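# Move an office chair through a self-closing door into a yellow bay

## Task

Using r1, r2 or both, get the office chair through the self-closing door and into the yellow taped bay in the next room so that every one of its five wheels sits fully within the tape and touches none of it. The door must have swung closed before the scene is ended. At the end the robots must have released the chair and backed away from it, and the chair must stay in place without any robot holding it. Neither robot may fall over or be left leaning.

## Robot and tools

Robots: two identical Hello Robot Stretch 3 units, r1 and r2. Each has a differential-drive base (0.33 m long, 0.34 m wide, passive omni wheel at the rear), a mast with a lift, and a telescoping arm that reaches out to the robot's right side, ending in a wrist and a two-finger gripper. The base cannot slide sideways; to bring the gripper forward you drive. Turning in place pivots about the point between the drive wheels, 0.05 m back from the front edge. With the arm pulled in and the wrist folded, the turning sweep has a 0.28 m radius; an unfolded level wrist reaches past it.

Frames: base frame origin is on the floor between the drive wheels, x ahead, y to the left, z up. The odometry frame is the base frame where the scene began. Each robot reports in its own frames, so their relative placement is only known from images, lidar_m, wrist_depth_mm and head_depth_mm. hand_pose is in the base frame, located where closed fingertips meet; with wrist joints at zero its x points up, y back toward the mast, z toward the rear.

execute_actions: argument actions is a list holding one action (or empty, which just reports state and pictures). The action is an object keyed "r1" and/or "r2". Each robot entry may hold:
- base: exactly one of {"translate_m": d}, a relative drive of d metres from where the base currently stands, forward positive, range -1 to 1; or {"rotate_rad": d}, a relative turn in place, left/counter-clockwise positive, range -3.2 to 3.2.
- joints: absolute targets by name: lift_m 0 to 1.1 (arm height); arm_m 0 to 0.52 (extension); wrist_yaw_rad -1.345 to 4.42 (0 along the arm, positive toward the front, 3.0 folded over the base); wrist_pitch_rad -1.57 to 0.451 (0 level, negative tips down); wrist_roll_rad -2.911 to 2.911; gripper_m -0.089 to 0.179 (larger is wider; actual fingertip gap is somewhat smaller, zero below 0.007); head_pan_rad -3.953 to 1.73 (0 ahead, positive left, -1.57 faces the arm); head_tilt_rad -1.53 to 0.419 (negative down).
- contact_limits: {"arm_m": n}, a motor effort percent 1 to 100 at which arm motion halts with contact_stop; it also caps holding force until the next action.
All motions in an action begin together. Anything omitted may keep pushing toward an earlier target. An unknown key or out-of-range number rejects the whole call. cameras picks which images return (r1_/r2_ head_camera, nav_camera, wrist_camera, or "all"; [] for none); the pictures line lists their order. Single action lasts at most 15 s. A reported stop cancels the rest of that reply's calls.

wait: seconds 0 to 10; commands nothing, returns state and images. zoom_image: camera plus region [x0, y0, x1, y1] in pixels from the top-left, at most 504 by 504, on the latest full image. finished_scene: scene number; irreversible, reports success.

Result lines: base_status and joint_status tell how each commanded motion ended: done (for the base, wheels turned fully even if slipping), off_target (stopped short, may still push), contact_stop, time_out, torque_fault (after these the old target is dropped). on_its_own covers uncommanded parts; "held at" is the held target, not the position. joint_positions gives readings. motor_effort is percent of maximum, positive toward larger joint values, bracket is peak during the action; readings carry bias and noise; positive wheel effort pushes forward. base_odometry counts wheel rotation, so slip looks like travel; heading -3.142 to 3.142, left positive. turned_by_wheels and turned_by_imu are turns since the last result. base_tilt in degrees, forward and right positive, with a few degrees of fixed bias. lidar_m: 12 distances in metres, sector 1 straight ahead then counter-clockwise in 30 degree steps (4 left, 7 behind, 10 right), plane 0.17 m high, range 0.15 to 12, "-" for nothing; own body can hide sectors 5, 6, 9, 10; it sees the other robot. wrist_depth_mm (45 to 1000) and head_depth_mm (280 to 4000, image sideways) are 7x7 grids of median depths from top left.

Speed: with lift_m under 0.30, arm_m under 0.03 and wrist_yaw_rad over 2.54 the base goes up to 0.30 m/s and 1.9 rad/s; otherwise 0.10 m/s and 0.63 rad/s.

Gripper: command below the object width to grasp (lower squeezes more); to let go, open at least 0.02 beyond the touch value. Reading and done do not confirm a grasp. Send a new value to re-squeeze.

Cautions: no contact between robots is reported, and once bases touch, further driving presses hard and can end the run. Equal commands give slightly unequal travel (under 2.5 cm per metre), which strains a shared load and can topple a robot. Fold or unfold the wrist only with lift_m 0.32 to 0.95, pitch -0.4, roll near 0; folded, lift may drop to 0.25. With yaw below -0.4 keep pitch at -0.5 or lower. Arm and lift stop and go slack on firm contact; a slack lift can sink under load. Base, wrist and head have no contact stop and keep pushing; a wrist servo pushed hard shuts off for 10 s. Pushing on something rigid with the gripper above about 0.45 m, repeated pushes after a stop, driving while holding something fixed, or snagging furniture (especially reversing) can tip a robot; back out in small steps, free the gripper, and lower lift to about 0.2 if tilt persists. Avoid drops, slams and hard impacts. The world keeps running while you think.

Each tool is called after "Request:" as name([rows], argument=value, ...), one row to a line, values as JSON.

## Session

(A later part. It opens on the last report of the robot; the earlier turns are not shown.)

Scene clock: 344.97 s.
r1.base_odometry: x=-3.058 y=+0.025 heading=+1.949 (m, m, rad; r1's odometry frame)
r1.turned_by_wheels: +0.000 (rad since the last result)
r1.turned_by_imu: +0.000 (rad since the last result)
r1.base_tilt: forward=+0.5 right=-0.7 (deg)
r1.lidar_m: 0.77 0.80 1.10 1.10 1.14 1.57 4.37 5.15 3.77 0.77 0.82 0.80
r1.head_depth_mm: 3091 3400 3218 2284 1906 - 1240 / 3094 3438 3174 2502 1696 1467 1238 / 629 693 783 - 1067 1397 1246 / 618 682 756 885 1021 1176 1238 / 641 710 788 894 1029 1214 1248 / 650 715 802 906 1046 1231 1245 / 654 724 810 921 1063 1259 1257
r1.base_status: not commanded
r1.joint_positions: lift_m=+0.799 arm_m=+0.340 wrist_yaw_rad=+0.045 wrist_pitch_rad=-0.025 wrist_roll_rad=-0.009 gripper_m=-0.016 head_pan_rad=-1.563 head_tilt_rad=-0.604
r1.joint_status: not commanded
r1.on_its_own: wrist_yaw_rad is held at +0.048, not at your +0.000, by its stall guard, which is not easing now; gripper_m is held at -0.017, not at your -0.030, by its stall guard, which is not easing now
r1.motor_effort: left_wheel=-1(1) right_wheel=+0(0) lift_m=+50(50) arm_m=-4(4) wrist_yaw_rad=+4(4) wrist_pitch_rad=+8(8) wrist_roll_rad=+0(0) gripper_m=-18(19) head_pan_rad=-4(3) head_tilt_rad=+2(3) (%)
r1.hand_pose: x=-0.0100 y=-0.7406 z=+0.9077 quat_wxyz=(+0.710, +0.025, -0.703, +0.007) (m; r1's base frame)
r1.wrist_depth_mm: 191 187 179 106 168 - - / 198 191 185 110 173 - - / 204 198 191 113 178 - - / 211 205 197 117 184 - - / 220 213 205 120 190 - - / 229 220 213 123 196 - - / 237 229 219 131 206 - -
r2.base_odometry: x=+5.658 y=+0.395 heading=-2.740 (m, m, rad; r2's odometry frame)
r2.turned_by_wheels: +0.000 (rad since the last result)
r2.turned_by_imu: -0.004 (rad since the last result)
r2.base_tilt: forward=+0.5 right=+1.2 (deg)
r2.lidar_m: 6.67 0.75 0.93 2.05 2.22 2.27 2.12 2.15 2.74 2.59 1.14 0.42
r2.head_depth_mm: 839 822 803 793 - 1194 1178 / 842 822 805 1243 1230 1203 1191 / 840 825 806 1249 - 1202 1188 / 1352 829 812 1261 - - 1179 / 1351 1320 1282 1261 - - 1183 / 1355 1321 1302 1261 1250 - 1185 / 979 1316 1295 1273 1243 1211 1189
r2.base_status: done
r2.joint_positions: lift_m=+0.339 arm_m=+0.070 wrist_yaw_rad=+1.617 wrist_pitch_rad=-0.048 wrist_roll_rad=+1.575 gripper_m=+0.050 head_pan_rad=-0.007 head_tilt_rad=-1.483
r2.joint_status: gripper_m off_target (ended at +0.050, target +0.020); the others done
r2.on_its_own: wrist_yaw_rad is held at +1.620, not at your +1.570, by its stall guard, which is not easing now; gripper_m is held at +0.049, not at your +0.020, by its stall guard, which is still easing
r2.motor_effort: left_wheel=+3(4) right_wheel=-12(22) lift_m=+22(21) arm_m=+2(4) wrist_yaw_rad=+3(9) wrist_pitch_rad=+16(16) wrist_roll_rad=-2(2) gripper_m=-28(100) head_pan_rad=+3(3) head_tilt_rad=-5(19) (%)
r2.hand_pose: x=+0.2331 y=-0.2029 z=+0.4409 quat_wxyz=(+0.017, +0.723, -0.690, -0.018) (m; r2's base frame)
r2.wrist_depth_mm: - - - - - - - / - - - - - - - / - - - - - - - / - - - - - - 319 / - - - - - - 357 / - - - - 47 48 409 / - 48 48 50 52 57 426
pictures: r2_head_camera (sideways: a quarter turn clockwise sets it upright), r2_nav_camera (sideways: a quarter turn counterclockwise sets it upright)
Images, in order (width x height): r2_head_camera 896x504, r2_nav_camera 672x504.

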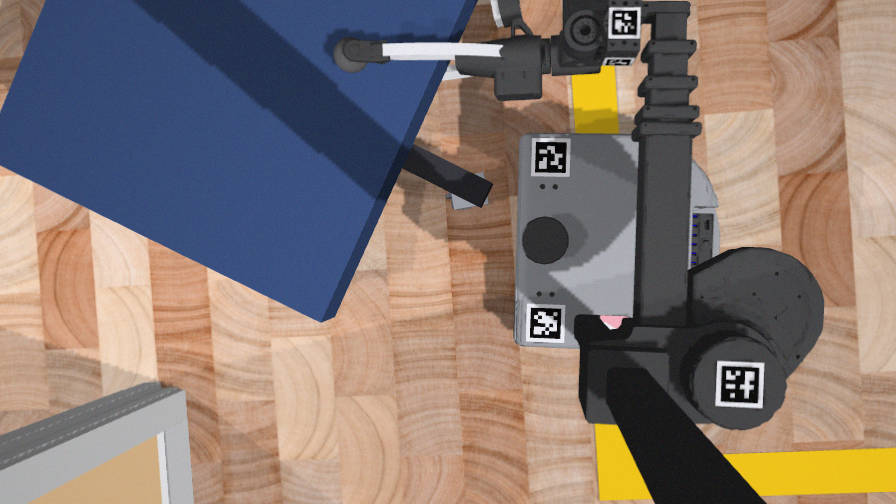

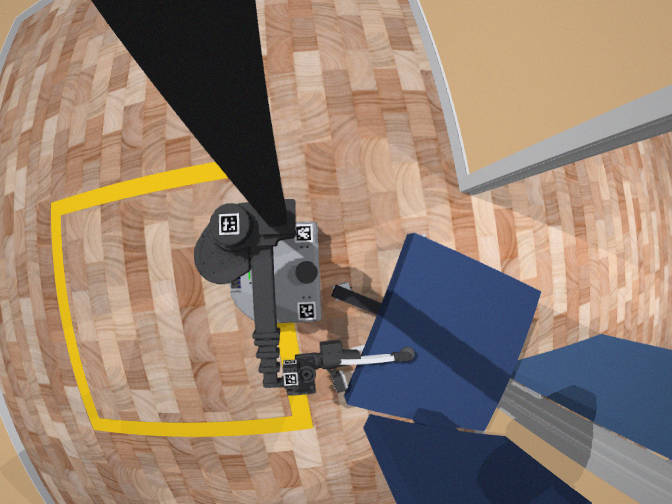

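Request:
execute_actions([
  {"r2":{"base":{"translate_m":-0.95},"joints":{"gripper_m":0.02,"arm_m":0.0,"head_tilt_rad":-1.3}},"r1":{"joints":{"gripper_m":0.13}}},
], cameras=["r2_nav_camera"])

Request:
execute_actions([
  {"r2":{"joints":{"gripper_m":0.17,"lift_m":0.333}},"r1":{"joints":{"arm_m":0.2}}},
], cameras=[])

Request:
execute_actions([
  {"r2":{"base":{"translate_m":-0.55},"joints":{"head_tilt_rad":-0.9,"head_pan_rad":-0.15}}},
], cameras=["r2_head_camera","r2_nav_camera","r2_wrist_camera"])

Scene clock: 361.07 s.
r1.base_odometry: x=-3.058 y=+0.025 heading=+1.949 (m, m, rad; r1's odometry frame)
r1.turned_by_wheels: +0.000 (rad since the last result)
r1.turned_by_imu: +0.000 (rad since the last result)
r1.base_tilt: forward=+0.5 right=-0.8 (deg)
r1.lidar_m: 0.77 0.80 1.10 1.10 1.14 1.56 4.33 5.11 3.74 2.99 1.09 0.80
r1.head_depth_mm: 3119 3438 3198 2300 1914 - 1238 / 3132 3412 3215 2484 1694 1456 1246 / 3121 3415 3196 - 1715 1470 1239 / 3085 3387 3189 2306 1787 1471 1240 / 3114 3442 3217 2317 1816 1479 1248 / 3082 3335 3045 2327 1819 1482 1247 / 2273 2265 2274 2144 1790 1474 1253
r1.base_status: not commanded
r1.joint_positions: lift_m=+0.799 arm_m=+0.340 wrist_yaw_rad=+0.046 wrist_pitch_rad=-0.025 wrist_roll_rad=-0.009 gripper_m=+0.130 head_pan_rad=-1.563 head_tilt_rad=-0.604
r1.joint_status: all done
r1.on_its_own: wrist_yaw_rad is held at +0.048, not at your +0.000, by its stall guard, which is not easing now
r1.motor_effort: left_wheel=-1(1) right_wheel=+0(0) lift_m=+50(50) arm_m=-4(4) wrist_yaw_rad=+3(4) wrist_pitch_rad=+8(8) wrist_roll_rad=+0(0) gripper_m=+0(99) head_pan_rad=-3(4) head_tilt_rad=+3(3) (%)
r1.hand_pose: x=-0.0098 y=-0.7406 z=+0.9077 quat_wxyz=(+0.710, +0.025, -0.703, +0.007) (m; r1's base frame)
r1.wrist_depth_mm: 904 - - - - - - / 918 - - - - - - / 917 - - - - - - / 916 - - - - - - / 923 - - - - - - / 915 - - - - - - / 871 - - - - - -
r2.base_odometry: x=+6.532 y=+0.767 heading=-2.740 (m, m, rad; r2's odometry frame)
r2.turned_by_wheels: +0.000 (rad since the last result)
r2.turned_by_imu: -0.007 (rad since the last result)
r2.base_tilt: forward=+0.5 right=+1.1 (deg)
r2.lidar_m: 0.46 1.68 2.14 2.09 1.88 1.26 1.18 1.19 1.51 2.69 2.65 0.45
r2.head_depth_mm: 1589 932 874 823 1219 1191 1113 / 1591 933 878 825 1236 - 1100 / 1579 934 879 834 1236 - - / 1587 934 877 842 1247 - - / 1601 1490 899 852 1244 - - / 1600 1501 1403 1326 1253 1190 - / 1601 1487 1401 1317 1252 1189 -
r2.base_status: done
r2.joint_positions: lift_m=+0.339 arm_m=+0.001 wrist_yaw_rad=+1.627 wrist_pitch_rad=-0.028 wrist_roll_rad=+1.575 gripper_m=+0.021 head_pan_rad=-0.007 head_tilt_rad=-1.297
r2.joint_status: all done
r2.on_its_own: wrist_yaw_rad is held at +1.620, not at your +1.570, by its stall guard, which is not easing now
r2.motor_effort: left_wheel=+3(8) right_wheel=-11(21) lift_m=+21(21) arm_m=-1(7) wrist_yaw_rad=-5(33) wrist_pitch_rad=+9(16) wrist_roll_rad=-2(2) gripper_m=-19(100) head_pan_rad=+3(3) head_tilt_rad=-2(11) (%)
r2.hand_pose: x=+0.2337 y=-0.1311 z=+0.4462 quat_wxyz=(+0.009, +0.727, -0.687, -0.011) (m; r2's base frame)
r2.wrist_depth_mm: - - 98 99 103 551 479 / - - 107 105 906 694 466 / - - 114 114 - 694 367 / - - 124 122 379 396 375 / - - 135 133 - 697 414 / - - 143 147 - 707 442 / - - - 161 - 646 461
pictures: r2_nav_camera (sideways: a quarter turn counterclockwise sets it upright)
Images, in order (width x height): r2_nav_camera 672x504.

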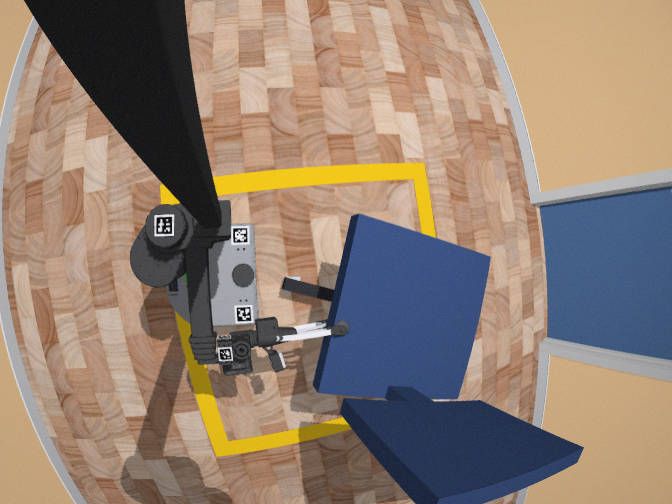

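Scene clock: 363.37 s.
r1.base_odometry: x=-3.058 y=+0.025 heading=+1.949 (m, m, rad; r1's odometry frame)
r1.turned_by_wheels: +0.000 (rad since the last result)
r1.turned_by_imu: +0.000 (rad since the last result)
r1.base_tilt: forward=+0.5 right=-0.8 (deg)
r1.lidar_m: 0.77 0.80 1.10 1.10 1.14 1.57 4.34 5.15 3.74 2.99 1.09 0.80
r1.head_depth_mm: 3115 3429 3181 2293 1898 - 1213 / 3111 3417 3178 2303 - 1395 1241 / 3123 3422 3168 2390 - 1404 1244 / 3109 3467 3202 2408 1774 1467 1247 / 3121 3490 3235 2376 1803 1476 1242 / 3036 3312 3079 2323 1808 1475 1249 / 2234 2259 2278 2148 1815 1473 1247
r1.base_status: not commanded
r1.joint_positions: lift_m=+0.799 arm_m=+0.200 wrist_yaw_rad=+0.047 wrist_pitch_rad=-0.025 wrist_roll_rad=-0.009 gripper_m=+0.130 head_pan_rad=-1.563 head_tilt_rad=-0.604
r1.joint_status: all done
r1.on_its_own: wrist_yaw_rad is held at +0.048, not at your +0.000, by its stall guard, which is not easing now
r1.motor_effort: left_wheel=+0(1) right_wheel=+0(0) lift_m=+49(50) arm_m=-4(4) wrist_yaw_rad=+2(3) wrist_pitch_rad=+9(9) wrist_roll_rad=+0(1) gripper_m=+0(0) head_pan_rad=-3(4) head_tilt_rad=+2(3) (%)
r1.hand_pose: x=-0.0095 y=-0.6006 z=+0.9078 quat_wxyz=(+0.710, +0.025, -0.703, +0.008) (m; r1's base frame)
r1.wrist_depth_mm: 935 - - - - - - / 913 - - - - - - / 924 - - - - - - / 916 - - - - - - / 923 - - - - - - / 927 - - - - - - / 877 - - - - - -
r2.base_odometry: x=+6.532 y=+0.767 heading=-2.740 (m, m, rad; r2's odometry frame)
r2.turned_by_wheels: +0.000 (rad since the last result)
r2.turned_by_imu: +0.000 (rad since the last result)
r2.base_tilt: forward=+0.5 right=+1.1 (deg)
r2.lidar_m: 0.46 1.68 2.14 2.09 1.88 1.26 1.17 1.19 1.51 2.68 2.66 0.45
r2.head_depth_mm: 1586 935 876 827 1221 1185 1116 / 1595 930 880 824 1230 - 1103 / 1597 935 879 836 1233 - - / 1600 936 880 844 1241 - - / 1589 1479 894 852 1239 - - / 1602 1498 1406 1322 1251 1194 - / 1593 1491 1402 1331 1251 1187 -
r2.base_status: not commanded
r2.joint_positions: lift_m=+0.333 arm_m=+0.001 wrist_yaw_rad=+1.624 wrist_pitch_rad=-0.015 wrist_roll_rad=+1.575 gripper_m=+0.170 head_pan_rad=-0.007 head_tilt_rad=-1.297
r2.joint_status: all done
r2.on_its_own: wrist_yaw_rad is held at +1.620, not at your +1.570, by its stall guard, which is not easing now
r2.motor_effort: left_wheel=+2(3) right_wheel=-1(11) lift_m=+17(18) arm_m=-1(1) wrist_yaw_rad=-2(5) wrist_pitch_rad=+5(9) wrist_roll_rad=-2(2) gripper_m=+1(81) head_pan_rad=+3(3) head_tilt_rad=-1(1) (%)
r2.hand_pose: x=+0.2341 y=-0.1319 z=+0.4437 quat_wxyz=(+0.005, +0.726, -0.688, -0.007) (m; r2's base frame)
r2.wrist_depth_mm: - - 98 99 933 554 488 / - - 106 105 - 708 458 / - - 113 113 - 695 372 / - - 123 122 377 391 370 / - - 134 133 - 646 414 / - - - 145 - - 452 / - - - 161 - 748 441
pictures: none
No camera images: the call's "cameras" was empty. Leave "cameras" out to get every camera's image.

Scene clock: 370.10 s.
r1.base_odometry: x=-3.058 y=+0.025 heading=+1.949 (m, m, rad; r1's odometry frame)
r1.turned_by_wheels: +0.000 (rad since the last result)
r1.turned_by_imu: +0.000 (rad since the last result)
r1.base_tilt: forward=+0.4 right=-0.7 (deg)
r1.lidar_m: 0.77 0.80 1.10 1.10 1.14 1.56 4.34 5.14 3.77 2.99 1.09 0.80
r1.head_depth_mm: 3107 3380 3209 2310 1908 - 1209 / 3067 3409 3189 2291 - 1406 1244 / 3133 3476 3196 2396 - 1391 1244 / 3138 3439 3186 2400 1768 1474 1245 / 3110 3430 3237 2349 1795 1468 1241 / 3067 3374 3013 2306 1810 1480 1244 / 2281 2260 2290 2169 1801 1480 1243
r1.base_status: not commanded
r1.joint_positions: lift_m=+0.799 arm_m=+0.200 wrist_yaw_rad=+0.047 wrist_pitch_rad=-0.025 wrist_roll_rad=-0.009 gripper_m=+0.130 head_pan_rad=-1.563 head_tilt_rad=-0.604
r1.joint_status: not commanded
r1.on_its_own: wrist_yaw_rad is held at +0.048, not at your +0.000, by its stall guard, which is not easing now
r1.motor_effort: left_wheel=-1(1) right_wheel=-1(0) lift_m=+49(51) arm_m=-5(4) wrist_yaw_rad=+2(1) wrist_pitch_rad=+8(8) wrist_roll_rad=+1(0) gripper_m=+0(0) head_pan_rad=-4(4) head_tilt_rad=+2(2) (%)
r1.hand_pose: x=-0.0095 y=-0.6006 z=+0.9078 quat_wxyz=(+0.710, +0.025, -0.703, +0.008) (m; r1's base frame)
r1.wrist_depth_mm: 915 - - - - - - / 921 - - - - - - / 913 - - - - - - / 913 - - - - - - / 920 - - - - - - / 932 - - - - - - / 882 - - - - - -
r2.base_odometry: x=+7.039 y=+0.982 heading=-2.740 (m, m, rad; r2's odometry frame)
r2.turned_by_wheels: +0.000 (rad since the last result)
r2.turned_by_imu: -0.005 (rad since the last result)
r2.base_tilt: forward=+0.4 right=+1.1 (deg)
r2.lidar_m: 0.99 2.23 2.19 2.03 1.01 0.68 0.63 0.64 0.81 1.74 2.78 2.37
r2.head_depth_mm: 816 2272 1960 1650 1436 1263 1131 / 2102 2189 1152 1589 1433 1262 1132 / 2149 2329 1242 1126 1433 1268 1134 / 2101 2309 1244 1425 1394 1269 1130 / 2085 2287 1243 1486 1434 1267 1135 / 2011 2255 1968 1595 1422 1265 1129 / 1933 2200 1968 1650 1442 1266 1133
r2.base_status: done
r2.joint_positions: lift_m=+0.333 arm_m=+0.001 wrist_yaw_rad=+1.624 wrist_pitch_rad=-0.016 wrist_roll_rad=+1.575 gripper_m=+0.170 head_pan_rad=-0.143 head_tilt_rad=-0.902
r2.joint_status: all done
r2.on_its_own: wrist_yaw_rad is held at +1.620, not at your +1.570, by its stall guard, which is not easing now
r2.motor_effort: left_wheel=+2(4) right_wheel=-2(6) lift_m=+17(17) arm_m=-2(2) wrist_yaw_rad=-3(3) wrist_pitch_rad=+5(5) wrist_roll_rad=-2(2) gripper_m=+0(0) head_pan_rad=-3(15) head_tilt_rad=+0(16) (%)
r2.hand_pose: x=+0.2341 y=-0.1319 z=+0.4436 quat_wxyz=(+0.005, +0.726, -0.688, -0.007) (m; r2's base frame)
r2.wrist_depth_mm: - - - - - 681 482 / - 609 - - - 699 479 / - - - 908 963 709 480 / - - - - - 670 481 / - - - - - 658 487 / - - - - - - 483 / - - - - - 743 458
pictures: r2_head_camera (sideways: a quarter turn clockwise sets it upright), r2_nav_camera (sideways: a quarter turn counterclockwise sets it upright), r2_wrist_camera
Images, in order (width x height): r2_head_camera 896x504, r2_nav_camera 672x504, r2_wrist_camera 644x364.

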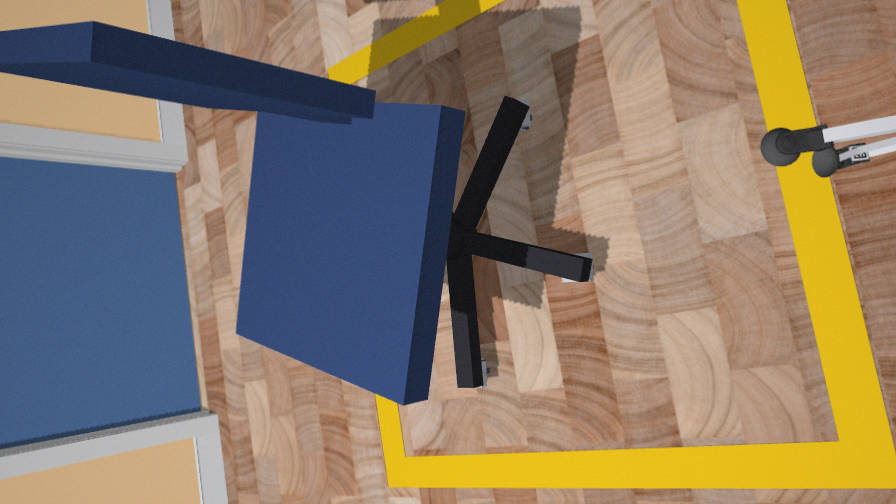

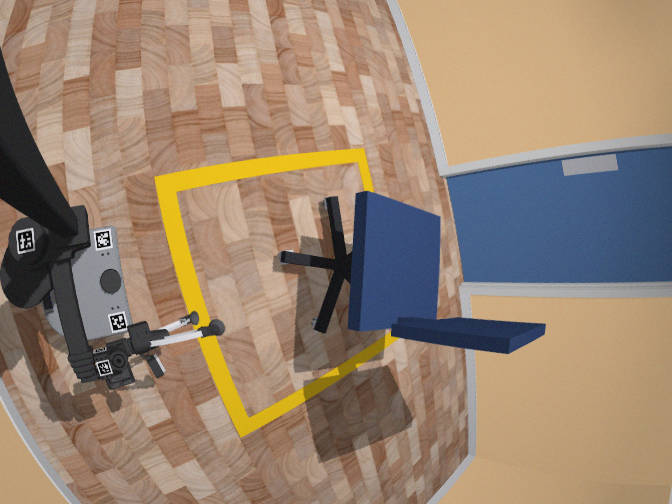

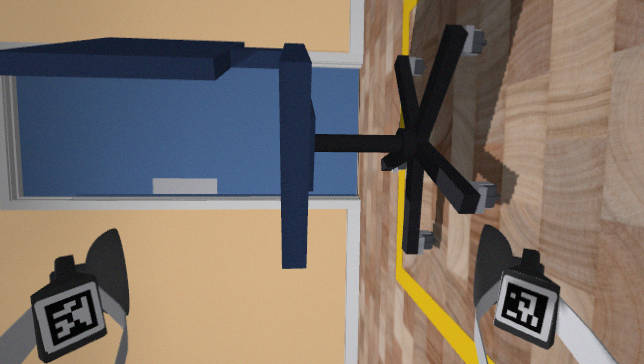

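Needs about 0.18 more.

Request:
execute_actions([
  {"r2":{"base":{"translate_m":0.6},"joints":{"gripper_m":0.13,"wrist_yaw_rad":1.57}}},
], cameras=[])

Request:
execute_actions([
  {"r2":{"joints":{"gripper_m":0.005}}},
], cameras=[])

Request:
execute_actions([
  {"r2":{"base":{"translate_m":-0.19}}},
], cameras=[])

Request:
execute_actions([
  {"r2":{"joints":{"gripper_m":0.13}}},
], cameras=[])

Request:
execute_actions([
  {"r2":{"base":{"translate_m":-0.6}}},
], cameras=["r2_head_camera","r2_wrist_camera"])

Scene clock: 383.27 s.
r1.base_odometry: x=-3.058 y=+0.025 heading=+1.949 (m, m, rad; r1's odometry frame)
r1.turned_by_wheels: +0.000 (rad since the last result)
r1.turned_by_imu: +0.000 (rad since the last result)
r1.base_tilt: forward=+0.5 right=-0.8 (deg)
r1.lidar_m: 0.77 0.80 1.10 1.10 1.14 1.56 4.33 5.15 3.76 2.98 1.09 0.80
r1.head_depth_mm: 3102 3383 3219 2311 1903 - 1216 / 3085 3443 3223 2324 - 1398 1243 / 3113 3423 3215 2415 - 1394 1246 / 3136 3461 3237 2391 1776 1461 1245 / 3138 3411 3212 2346 1801 1480 1248 / 3018 3360 3029 2352 1817 1482 1249 / 2259 2276 2264 2145 1821 1466 1252
r1.base_status: not commanded
r1.joint_positions: lift_m=+0.799 arm_m=+0.200 wrist_yaw_rad=+0.047 wrist_pitch_rad=-0.025 wrist_roll_rad=-0.009 gripper_m=+0.130 head_pan_rad=-1.563 head_tilt_rad=-0.604
r1.joint_status: not commanded
r1.on_its_own: wrist_yaw_rad is held at +0.048, not at your +0.000, by its stall guard, which is not easing now
r1.motor_effort: left_wheel=-1(1) right_wheel=+0(0) lift_m=+49(50) arm_m=-4(4) wrist_yaw_rad=+1(1) wrist_pitch_rad=+8(8) wrist_roll_rad=+0(0) gripper_m=+0(1) head_pan_rad=-4(4) head_tilt_rad=+2(3) (%)
r1.hand_pose: x=-0.0095 y=-0.6006 z=+0.9078 quat_wxyz=(+0.710, +0.025, -0.703, +0.008) (m; r1's base frame)
r1.wrist_depth_mm: 939 - - - - - - / 899 - - - - - - / 922 - - - - - - / 923 - - - - - - / 935 - - - - - - / 924 - - - - - - / 893 - - - - - -
r2.base_odometry: x=+6.486 y=+0.747 heading=-2.740 (m, m, rad; r2's odometry frame)
r2.turned_by_wheels: +0.000 (rad since the last result)
r2.turned_by_imu: +0.006 (rad since the last result)
r2.base_tilt: forward=+0.4 right=+1.1 (deg)
r2.lidar_m: 1.61 1.64 2.08 2.09 1.96 1.31 1.23 1.24 1.58 2.68 2.58 0.41
r2.head_depth_mm: 1587 1843 1970 1671 909 802 715 / 1585 1815 1977 1650 911 801 722 / 1585 1820 1950 1648 909 801 740 / 1551 1791 1956 1653 908 803 747 / 1521 1743 1912 1661 908 803 752 / 1490 1715 1891 1651 1435 1203 1098 / 1422 1623 1821 1651 1436 1262 1132
r2.base_status: done
r2.joint_positions: lift_m=+0.333 arm_m=+0.001 wrist_yaw_rad=+1.573 wrist_pitch_rad=-0.016 wrist_roll_rad=+1.575 gripper_m=+0.130 head_pan_rad=-0.143 head_tilt_rad=-0.902
r2.joint_status: all done
r2.motor_effort: left_wheel=+1(5) right_wheel=-2(2) lift_m=+17(17) arm_m=-1(1) wrist_yaw_rad=-3(6) wrist_pitch_rad=+5(5) wrist_roll_rad=-2(2) gripper_m=-1(83) head_pan_rad=-3(2) head_tilt_rad=+1(1) (%)
r2.hand_pose: x=+0.2345 y=-0.1448 z=+0.4435 quat_wxyz=(+0.005, +0.708, -0.706, -0.007) (m; r2's base frame)
r2.wrist_depth_mm: - 56 55 57 58 489 478 / - - 59 60 61 493 444 / - - 63 64 66 699 403 / - - 67 68 70 356 341 / - - 72 74 76 594 343 / - - 77 80 82 626 380 / - - 84 86 92 725 393
pictures: none
No camera images: the call's "cameras" was empty. Leave "cameras" out to get every camera's image.

Scene clock: 385.00 s.
r1.base_odometry: x=-3.058 y=+0.025 heading=+1.949 (m, m, rad; r1's odometry frame)
r1.turned_by_wheels: +0.000 (rad since the last result)
r1.turned_by_imu: +0.000 (rad since the last result)
r1.base_tilt: forward=+0.4 right=-0.7 (deg)
r1.lidar_m: 0.77 0.80 1.10 1.10 1.14 1.56 4.35 5.14 3.78 2.99 1.09 0.80
r1.head_depth_mm: 3116 3435 3176 2257 1898 - 1216 / 3092 3454 3173 2292 - 1399 1237 / 3155 3419 3215 2409 - 1402 1247 / 3136 3459 3237 2379 1787 1464 1244 / 3093 3482 3198 2354 1814 1474 1247 / 3084 3327 3010 2328 1798 1482 1249 / 2247 2283 2308 2148 1813 1483 1254
r1.base_status: not commanded
r1.joint_positions: lift_m=+0.799 arm_m=+0.200 wrist_yaw_rad=+0.047 wrist_pitch_rad=-0.025 wrist_roll_rad=-0.009 gripper_m=+0.130 head_pan_rad=-1.563 head_tilt_rad=-0.604
r1.joint_status: not commanded
r1.on_its_own: wrist_yaw_rad is held at +0.048, not at your +0.000, by its stall guard, which is not easing now
r1.motor_effort: left_wheel=-1(1) right_wheel=+0(0) lift_m=+50(50) arm_m=-4(4) wrist_yaw_rad=+2(2) wrist_pitch_rad=+8(8) wrist_roll_rad=+0(0) gripper_m=-1(1) head_pan_rad=-4(4) head_tilt_rad=+3(3) (%)
r1.hand_pose: x=-0.0095 y=-0.6006 z=+0.9078 quat_wxyz=(+0.710, +0.025, -0.703, +0.008) (m; r1's base frame)
r1.wrist_depth_mm: 919 - - - - - - / 910 - - - - - - / 924 - - - - - - / 918 - - - - - - / 934 - - - - - - / 914 - - - - - - / 880 - - - - - -
r2.base_odometry: x=+6.486 y=+0.747 heading=-2.740 (m, m, rad; r2's odometry frame)
r2.turned_by_wheels: +0.000 (rad since the last result)
r2.turned_by_imu: +0.000 (rad since the last result)
r2.base_tilt: forward=+0.4 right=+1.1 (deg)
r2.lidar_m: 1.61 1.63 2.07 2.10 1.96 1.31 1.22 1.24 1.58 2.68 2.57 0.41
r2.head_depth_mm: 1576 1843 1961 1671 910 801 717 / 1578 1816 1950 1664 905 802 727 / 1574 1841 1970 1663 910 802 740 / 1549 1777 1975 1662 911 800 747 / 1516 1750 1916 1654 910 802 751 / 1491 1715 1892 1664 1441 1205 1095 / 1431 1613 1815 1669 1434 1270 1126
r2.base_status: not commanded
r2.joint_positions: lift_m=+0.333 arm_m=+0.001 wrist_yaw_rad=+1.573 wrist_pitch_rad=-0.018 wrist_roll_rad=+1.575 gripper_m=+0.007 head_pan_rad=-0.143 head_tilt_rad=-0.902
r2.joint_status: all done
r2.motor_effort: left_wheel=+1(2) right_wheel=-1(1) lift_m=+17(17) arm_m=-1(2) wrist_yaw_rad=-3(3) wrist_pitch_rad=+6(6) wrist_roll_rad=-2(2) gripper_m=-36(100) head_pan_rad=-2(3) head_tilt_rad=+2(0) (%)
r2.hand_pose: x=+0.2344 y=-0.1448 z=+0.4430 quat_wxyz=(+0.005, +0.708, -0.706, -0.008) (m; r2's base frame)
r2.wrist_depth_mm: - 56 55 57 58 490 485 / - - 59 60 61 654 446 / - - 63 64 66 705 402 / - - 67 68 70 354 343 / - - 72 74 76 610 343 / - - 77 80 81 645 387 / - - 84 87 91 658 401
pictures: none
No camera images: the call's "cameras" was empty. Leave "cameras" out to get every camera's image.

Scene clock: 387.93 s.
r1.base_odometry: x=-3.058 y=+0.025 heading=+1.949 (m, m, rad; r1's odometry frame)
r1.turned_by_wheels: +0.000 (rad since the last result)
r1.turned_by_imu: +0.000 (rad since the last result)
r1.base_tilt: forward=+0.4 right=-0.7 (deg)
r1.lidar_m: 0.77 0.80 1.10 1.10 1.14 1.56 4.36 5.12 3.76 2.99 1.09 0.80
r1.head_depth_mm: 3099 3399 3217 2298 1929 - 1208 / 3112 3411 3210 2297 - 1400 1243 / 3118 3463 3175 2414 - 1403 1245 / 3106 3494 3215 2426 1782 1474 1239 / 3137 3450 3255 2357 1804 1469 1254 / 3016 3313 2993 2303 1808 1485 1248 / 2237 2275 2266 2149 1811 1482 1243
r1.base_status: not commanded
r1.joint_positions: lift_m=+0.799 arm_m=+0.200 wrist_yaw_rad=+0.047 wrist_pitch_rad=-0.025 wrist_roll_rad=-0.009 gripper_m=+0.130 head_pan_rad=-1.563 head_tilt_rad=-0.604
r1.joint_status: not commanded
r1.on_its_own: wrist_yaw_rad is held at +0.048, not at your +0.000, by its stall guard, which is not easing now
r1.motor_effort: left_wheel=-1(1) right_wheel=+0(0) lift_m=+50(50) arm_m=-4(4) wrist_yaw_rad=+1(1) wrist_pitch_rad=+8(8) wrist_roll_rad=+0(1) gripper_m=+0(0) head_pan_rad=-4(4) head_tilt_rad=+3(3) (%)
r1.hand_pose: x=-0.0095 y=-0.6006 z=+0.9078 quat_wxyz=(+0.710, +0.025, -0.703, +0.008) (m; r1's base frame)
r1.wrist_depth_mm: 902 - - - - - - / 910 - - - - - - / 917 - - - - - - / 917 - - - - - - / 919 - - - - - - / 915 - - - - - - / 880 - - - - - -
r2.base_odometry: x=+6.661 y=+0.822 heading=-2.739 (m, m, rad; r2's odometry frame)
r2.turned_by_wheels: +0.000 (rad since the last result)
r2.turned_by_imu: -0.001 (rad since the last result)
r2.base_tilt: forward=+0.5 right=+1.1 (deg)
r2.lidar_m: 0.41 1.82 2.23 2.07 1.66 1.12 1.04 1.05 1.34 2.70 2.74 0.40
r2.head_depth_mm: 1767 2058 1947 1652 910 801 718 / 1747 2006 1944 1660 911 802 727 / 1766 2048 1952 1668 909 803 732 / 1720 2021 1952 1666 909 801 739 / 1693 1939 1960 1675 909 803 754 / 1652 1887 1939 1667 1440 844 1084 / 1575 1794 1923 1648 1425 1263 1133
r2.base_status: done
r2.joint_positions: lift_m=+0.333 arm_m=+0.001 wrist_yaw_rad=+1.581 wrist_pitch_rad=-0.016 wrist_roll_rad=+1.575 gripper_m=+0.021 head_pan_rad=-0.143 head_tilt_rad=-0.902
r2.joint_status: not commanded
r2.on_its_own: gripper_m is held at +0.020, not at your +0.005, by its stall guard, which is still easing
r2.motor_effort: left_wheel=+3(3) right_wheel=-11(22) lift_m=+18(18) arm_m=-1(2) wrist_yaw_rad=-8(8) wrist_pitch_rad=+5(6) wrist_roll_rad=-2(2) gripper_m=-31(36) head_pan_rad=-3(2) head_tilt_rad=+1(0) (%)
r2.hand_pose: x=+0.2344 y=-0.1428 z=+0.4435 quat_wxyz=(+0.005, +0.711, -0.703, -0.007) (m; r2's base frame)
r2.wrist_depth_mm: - 422 58 59 60 504 486 / - - 61 62 64 659 466 / - - 65 66 68 690 416 / - - 69 70 72 622 347 / - - 73 75 77 353 341 / - - 78 80 82 643 382 / - - 84 87 91 670 383
pictures: none
No camera images: the call's "cameras" was empty. Leave "cameras" out to get every camera's image.

Scene clock: 389.53 s.
r1.base_odometry: x=-3.058 y=+0.025 heading=+1.949 (m, m, rad; r1's odometry frame)
r1.turned_by_wheels: +0.000 (rad since the last result)
r1.turned_by_imu: +0.000 (rad since the last result)
r1.base_tilt: forward=+0.4 right=-0.7 (deg)
r1.lidar_m: 0.77 0.80 1.10 1.10 1.14 1.56 4.34 5.13 3.77 2.99 1.09 0.80
r1.head_depth_mm: 3079 3432 3234 2318 1909 - 1214 / 3115 3430 3191 2323 - 1397 1241 / 3106 3441 3234 2408 - 1392 1243 / 3097 3462 3227 2418 1784 1473 1242 / 3123 3451 3238 2377 1801 1470 1245 / 3054 3318 3064 2315 1801 1478 1249 / 2247 2275 2265 2148 1808 1482 1250
r1.base_status: not commanded
r1.joint_positions: lift_m=+0.799 arm_m=+0.200 wrist_yaw_rad=+0.047 wrist_pitch_rad=-0.025 wrist_roll_rad=-0.009 gripper_m=+0.130 head_pan_rad=-1.563 head_tilt_rad=-0.604
r1.joint_status: not commanded
r1.on_its_own: wrist_yaw_rad is held at +0.048, not at your +0.000, by its stall guard, which is not easing now
r1.motor_effort: left_wheel=-1(1) right_wheel=+0(0) lift_m=+50(51) arm_m=-4(4) wrist_yaw_rad=+2(2) wrist_pitch_rad=+8(8) wrist_roll_rad=+0(0) gripper_m=+0(1) head_pan_rad=-4(4) head_tilt_rad=+3(3) (%)
r1.hand_pose: x=-0.0095 y=-0.6006 z=+0.9078 quat_wxyz=(+0.710, +0.025, -0.703, +0.008) (m; r1's base frame)
r1.wrist_depth_mm: 920 - - - - - - / 933 - - - - - - / 925 - - - - - - / 925 - - - - - - / 930 - - - - - - / 934 - - - - - - / 903 - - - - - -
r2.base_odometry: x=+6.661 y=+0.822 heading=-2.740 (m, m, rad; r2's odometry frame)
r2.turned_by_wheels: +0.000 (rad since the last result)
r2.turned_by_imu: +0.000 (rad since the last result)
r2.base_tilt: forward=+0.4 right=+1.1 (deg)
r2.lidar_m: 0.41 1.82 2.23 2.08 1.66 1.11 1.04 1.05 1.34 2.70 2.74 0.41
r2.head_depth_mm: 1776 2073 1961 1652 910 799 720 / 1757 2025 1940 1651 909 804 724 / 1753 2056 1959 1655 908 800 736 / 1739 1999 1968 1658 912 801 739 / 1695 1949 1949 1659 908 804 752 / 1652 1903 1975 1656 1441 846 760 / 1575 1805 1957 1662 1444 1262 1132
r2.base_status: not commanded
r2.joint_positions: lift_m=+0.333 arm_m=+0.001 wrist_yaw_rad=+1.574 wrist_pitch_rad=-0.018 wrist_roll_rad=+1.575 gripper_m=+0.130 head_pan_rad=-0.143 head_tilt_rad=-0.902
r2.joint_status: all done
r2.motor_effort: left_wheel=+2(2) right_wheel=-3(10) lift_m=+18(18) arm_m=-1(1) wrist_yaw_rad=-2(8) wrist_pitch_rad=+6(6) wrist_roll_rad=-2(2) gripper_m=+1(82) head_pan_rad=-2(2) head_tilt_rad=+0(0) (%)
r2.hand_pose: x=+0.2344 y=-0.1447 z=+0.4430 quat_wxyz=(+0.005, +0.708, -0.706, -0.008) (m; r2's base frame)
r2.wrist_depth_mm: - 371 58 60 61 582 481 / - - 62 63 65 662 466 / - - 65 67 68 700 422 / - - 69 71 73 619 345 / - - 74 76 78 344 337 / - - 79 81 83 612 384 / - - 85 87 92 713 379
pictures: none
No camera images: the call's "cameras" was empty. Leave "cameras" out to get every camera's image.

Scene clock: 396.77 s.
r1.base_odometry: x=-3.058 y=+0.025 heading=+1.949 (m, m, rad; r1's odometry frame)
r1.turned_by_wheels: +0.000 (rad since the last result)
r1.turned_by_imu: +0.000 (rad since the last result)
r1.base_tilt: forward=+0.5 right=-0.7 (deg)
r1.lidar_m: 0.77 0.80 1.10 1.10 1.14 1.57 4.33 5.10 3.78 3.00 1.09 0.80
r1.head_depth_mm: 3119 3380 3185 2289 1905 - 1212 / 3076 3434 3252 2323 - 1394 1242 / 3127 3460 3212 2416 - 1404 1246 / 3142 3437 3259 2397 1774 1467 1242 / 3135 3378 3214 2347 1820 1475 1247 / 3006 3332 3055 2324 1798 1479 1245 / 2258 2268 2249 2150 1819 1480 1245
r1.base_status: not commanded
r1.joint_positions: lift_m=+0.799 arm_m=+0.200 wrist_yaw_rad=+0.047 wrist_pitch_rad=-0.025 wrist_roll_rad=-0.009 gripper_m=+0.130 head_pan_rad=-1.563 head_tilt_rad=-0.604
r1.joint_status: not commanded
r1.on_its_own: wrist_yaw_rad is held at +0.048, not at your +0.000, by its stall guard, which is not easing now
r1.motor_effort: left_wheel=-1(1) right_wheel=+0(0) lift_m=+50(50) arm_m=-4(5) wrist_yaw_rad=+1(2) wrist_pitch_rad=+8(8) wrist_roll_rad=+1(0) gripper_m=+0(0) head_pan_rad=-3(4) head_tilt_rad=+3(2) (%)
r1.hand_pose: x=-0.0095 y=-0.6006 z=+0.9078 quat_wxyz=(+0.710, +0.025, -0.703, +0.008) (m; r1's base frame)
r1.wrist_depth_mm: 923 - - - - - - / 906 - - - - - - / 916 - - - - - - / 917 - - - - - - / 907 - - - - - - / 913 - - - - - - / 876 - - - - - -
r2.base_odometry: x=+7.213 y=+1.057 heading=-2.739 (m, m, rad; r2's odometry frame)
r2.turned_by_wheels: +0.000 (rad since the last result)
r2.turned_by_imu: -0.005 (rad since the last result)
r2.base_tilt: forward=+0.4 right=+1.1 (deg)
r2.lidar_m: 0.99 2.43 2.17 2.01 0.71 0.48 0.44 0.45 0.57 1.22 2.81 2.58
r2.head_depth_mm: 831 2246 1963 1646 1434 1266 1133 / 2223 1055 1158 1602 1441 1266 1131 / 2335 2391 1234 1122 1437 1258 1137 / 2303 2393 1241 1121 1403 1268 1131 / 2246 2385 1241 1486 1429 1261 1134 / 2190 2374 1980 1558 1437 1261 1133 / 2100 2311 1959 1663 1429 1265 1128
r2.base_status: done
r2.joint_positions: lift_m=+0.333 arm_m=+0.001 wrist_yaw_rad=+1.573 wrist_pitch_rad=-0.018 wrist_roll_rad=+1.575 gripper_m=+0.130 head_pan_rad=-0.143 head_tilt_rad=-0.902
r2.joint_status: not commanded
r2.motor_effort: left_wheel=+2(4) right_wheel=-2(5) lift_m=+18(18) arm_m=-1(1) wrist_yaw_rad=-2(3) wrist_pitch_rad=+6(6) wrist_roll_rad=-2(2) gripper_m=+0(1) head_pan_rad=-3(2) head_tilt_rad=+0(0) (%)
r2.hand_pose: x=+0.2344 y=-0.1448 z=+0.4430 quat_wxyz=(+0.005, +0.708, -0.706, -0.008) (m; r2's base frame)
r2.wrist_depth_mm: - - - - - 711 479 / 615 662 - - - 683 483 / - - - - - 689 478 / - - - 930 937 693 483 / - - - - - 668 484 / - - - - - 614 485 / - - - - - 706 478
pictures: r2_head_camera (sideways: a quarter turn clockwise sets it upright), r2_wrist_camera
Images, in order (width x height): r2_head_camera 896x504, r2_wrist_camera 644x364.

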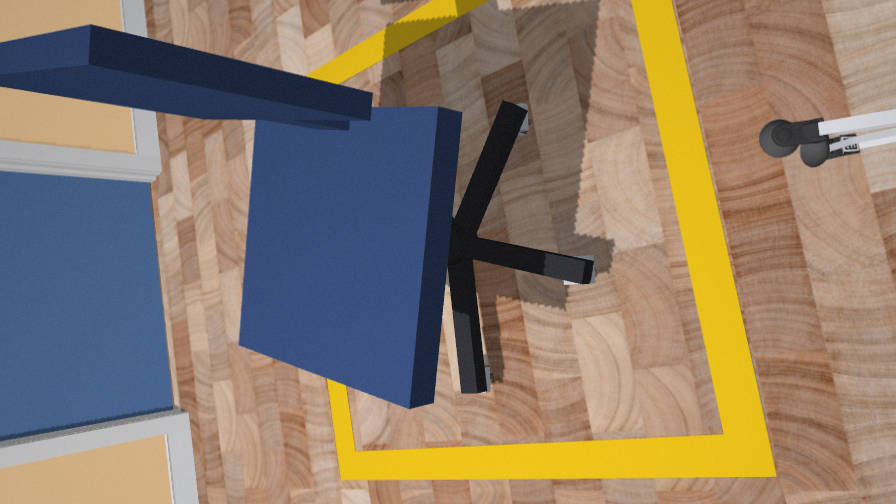

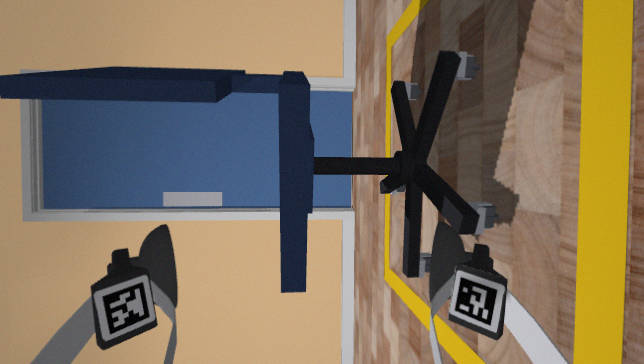

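Request:
finished_scene(scene=1)

The scene is finished: the task was done.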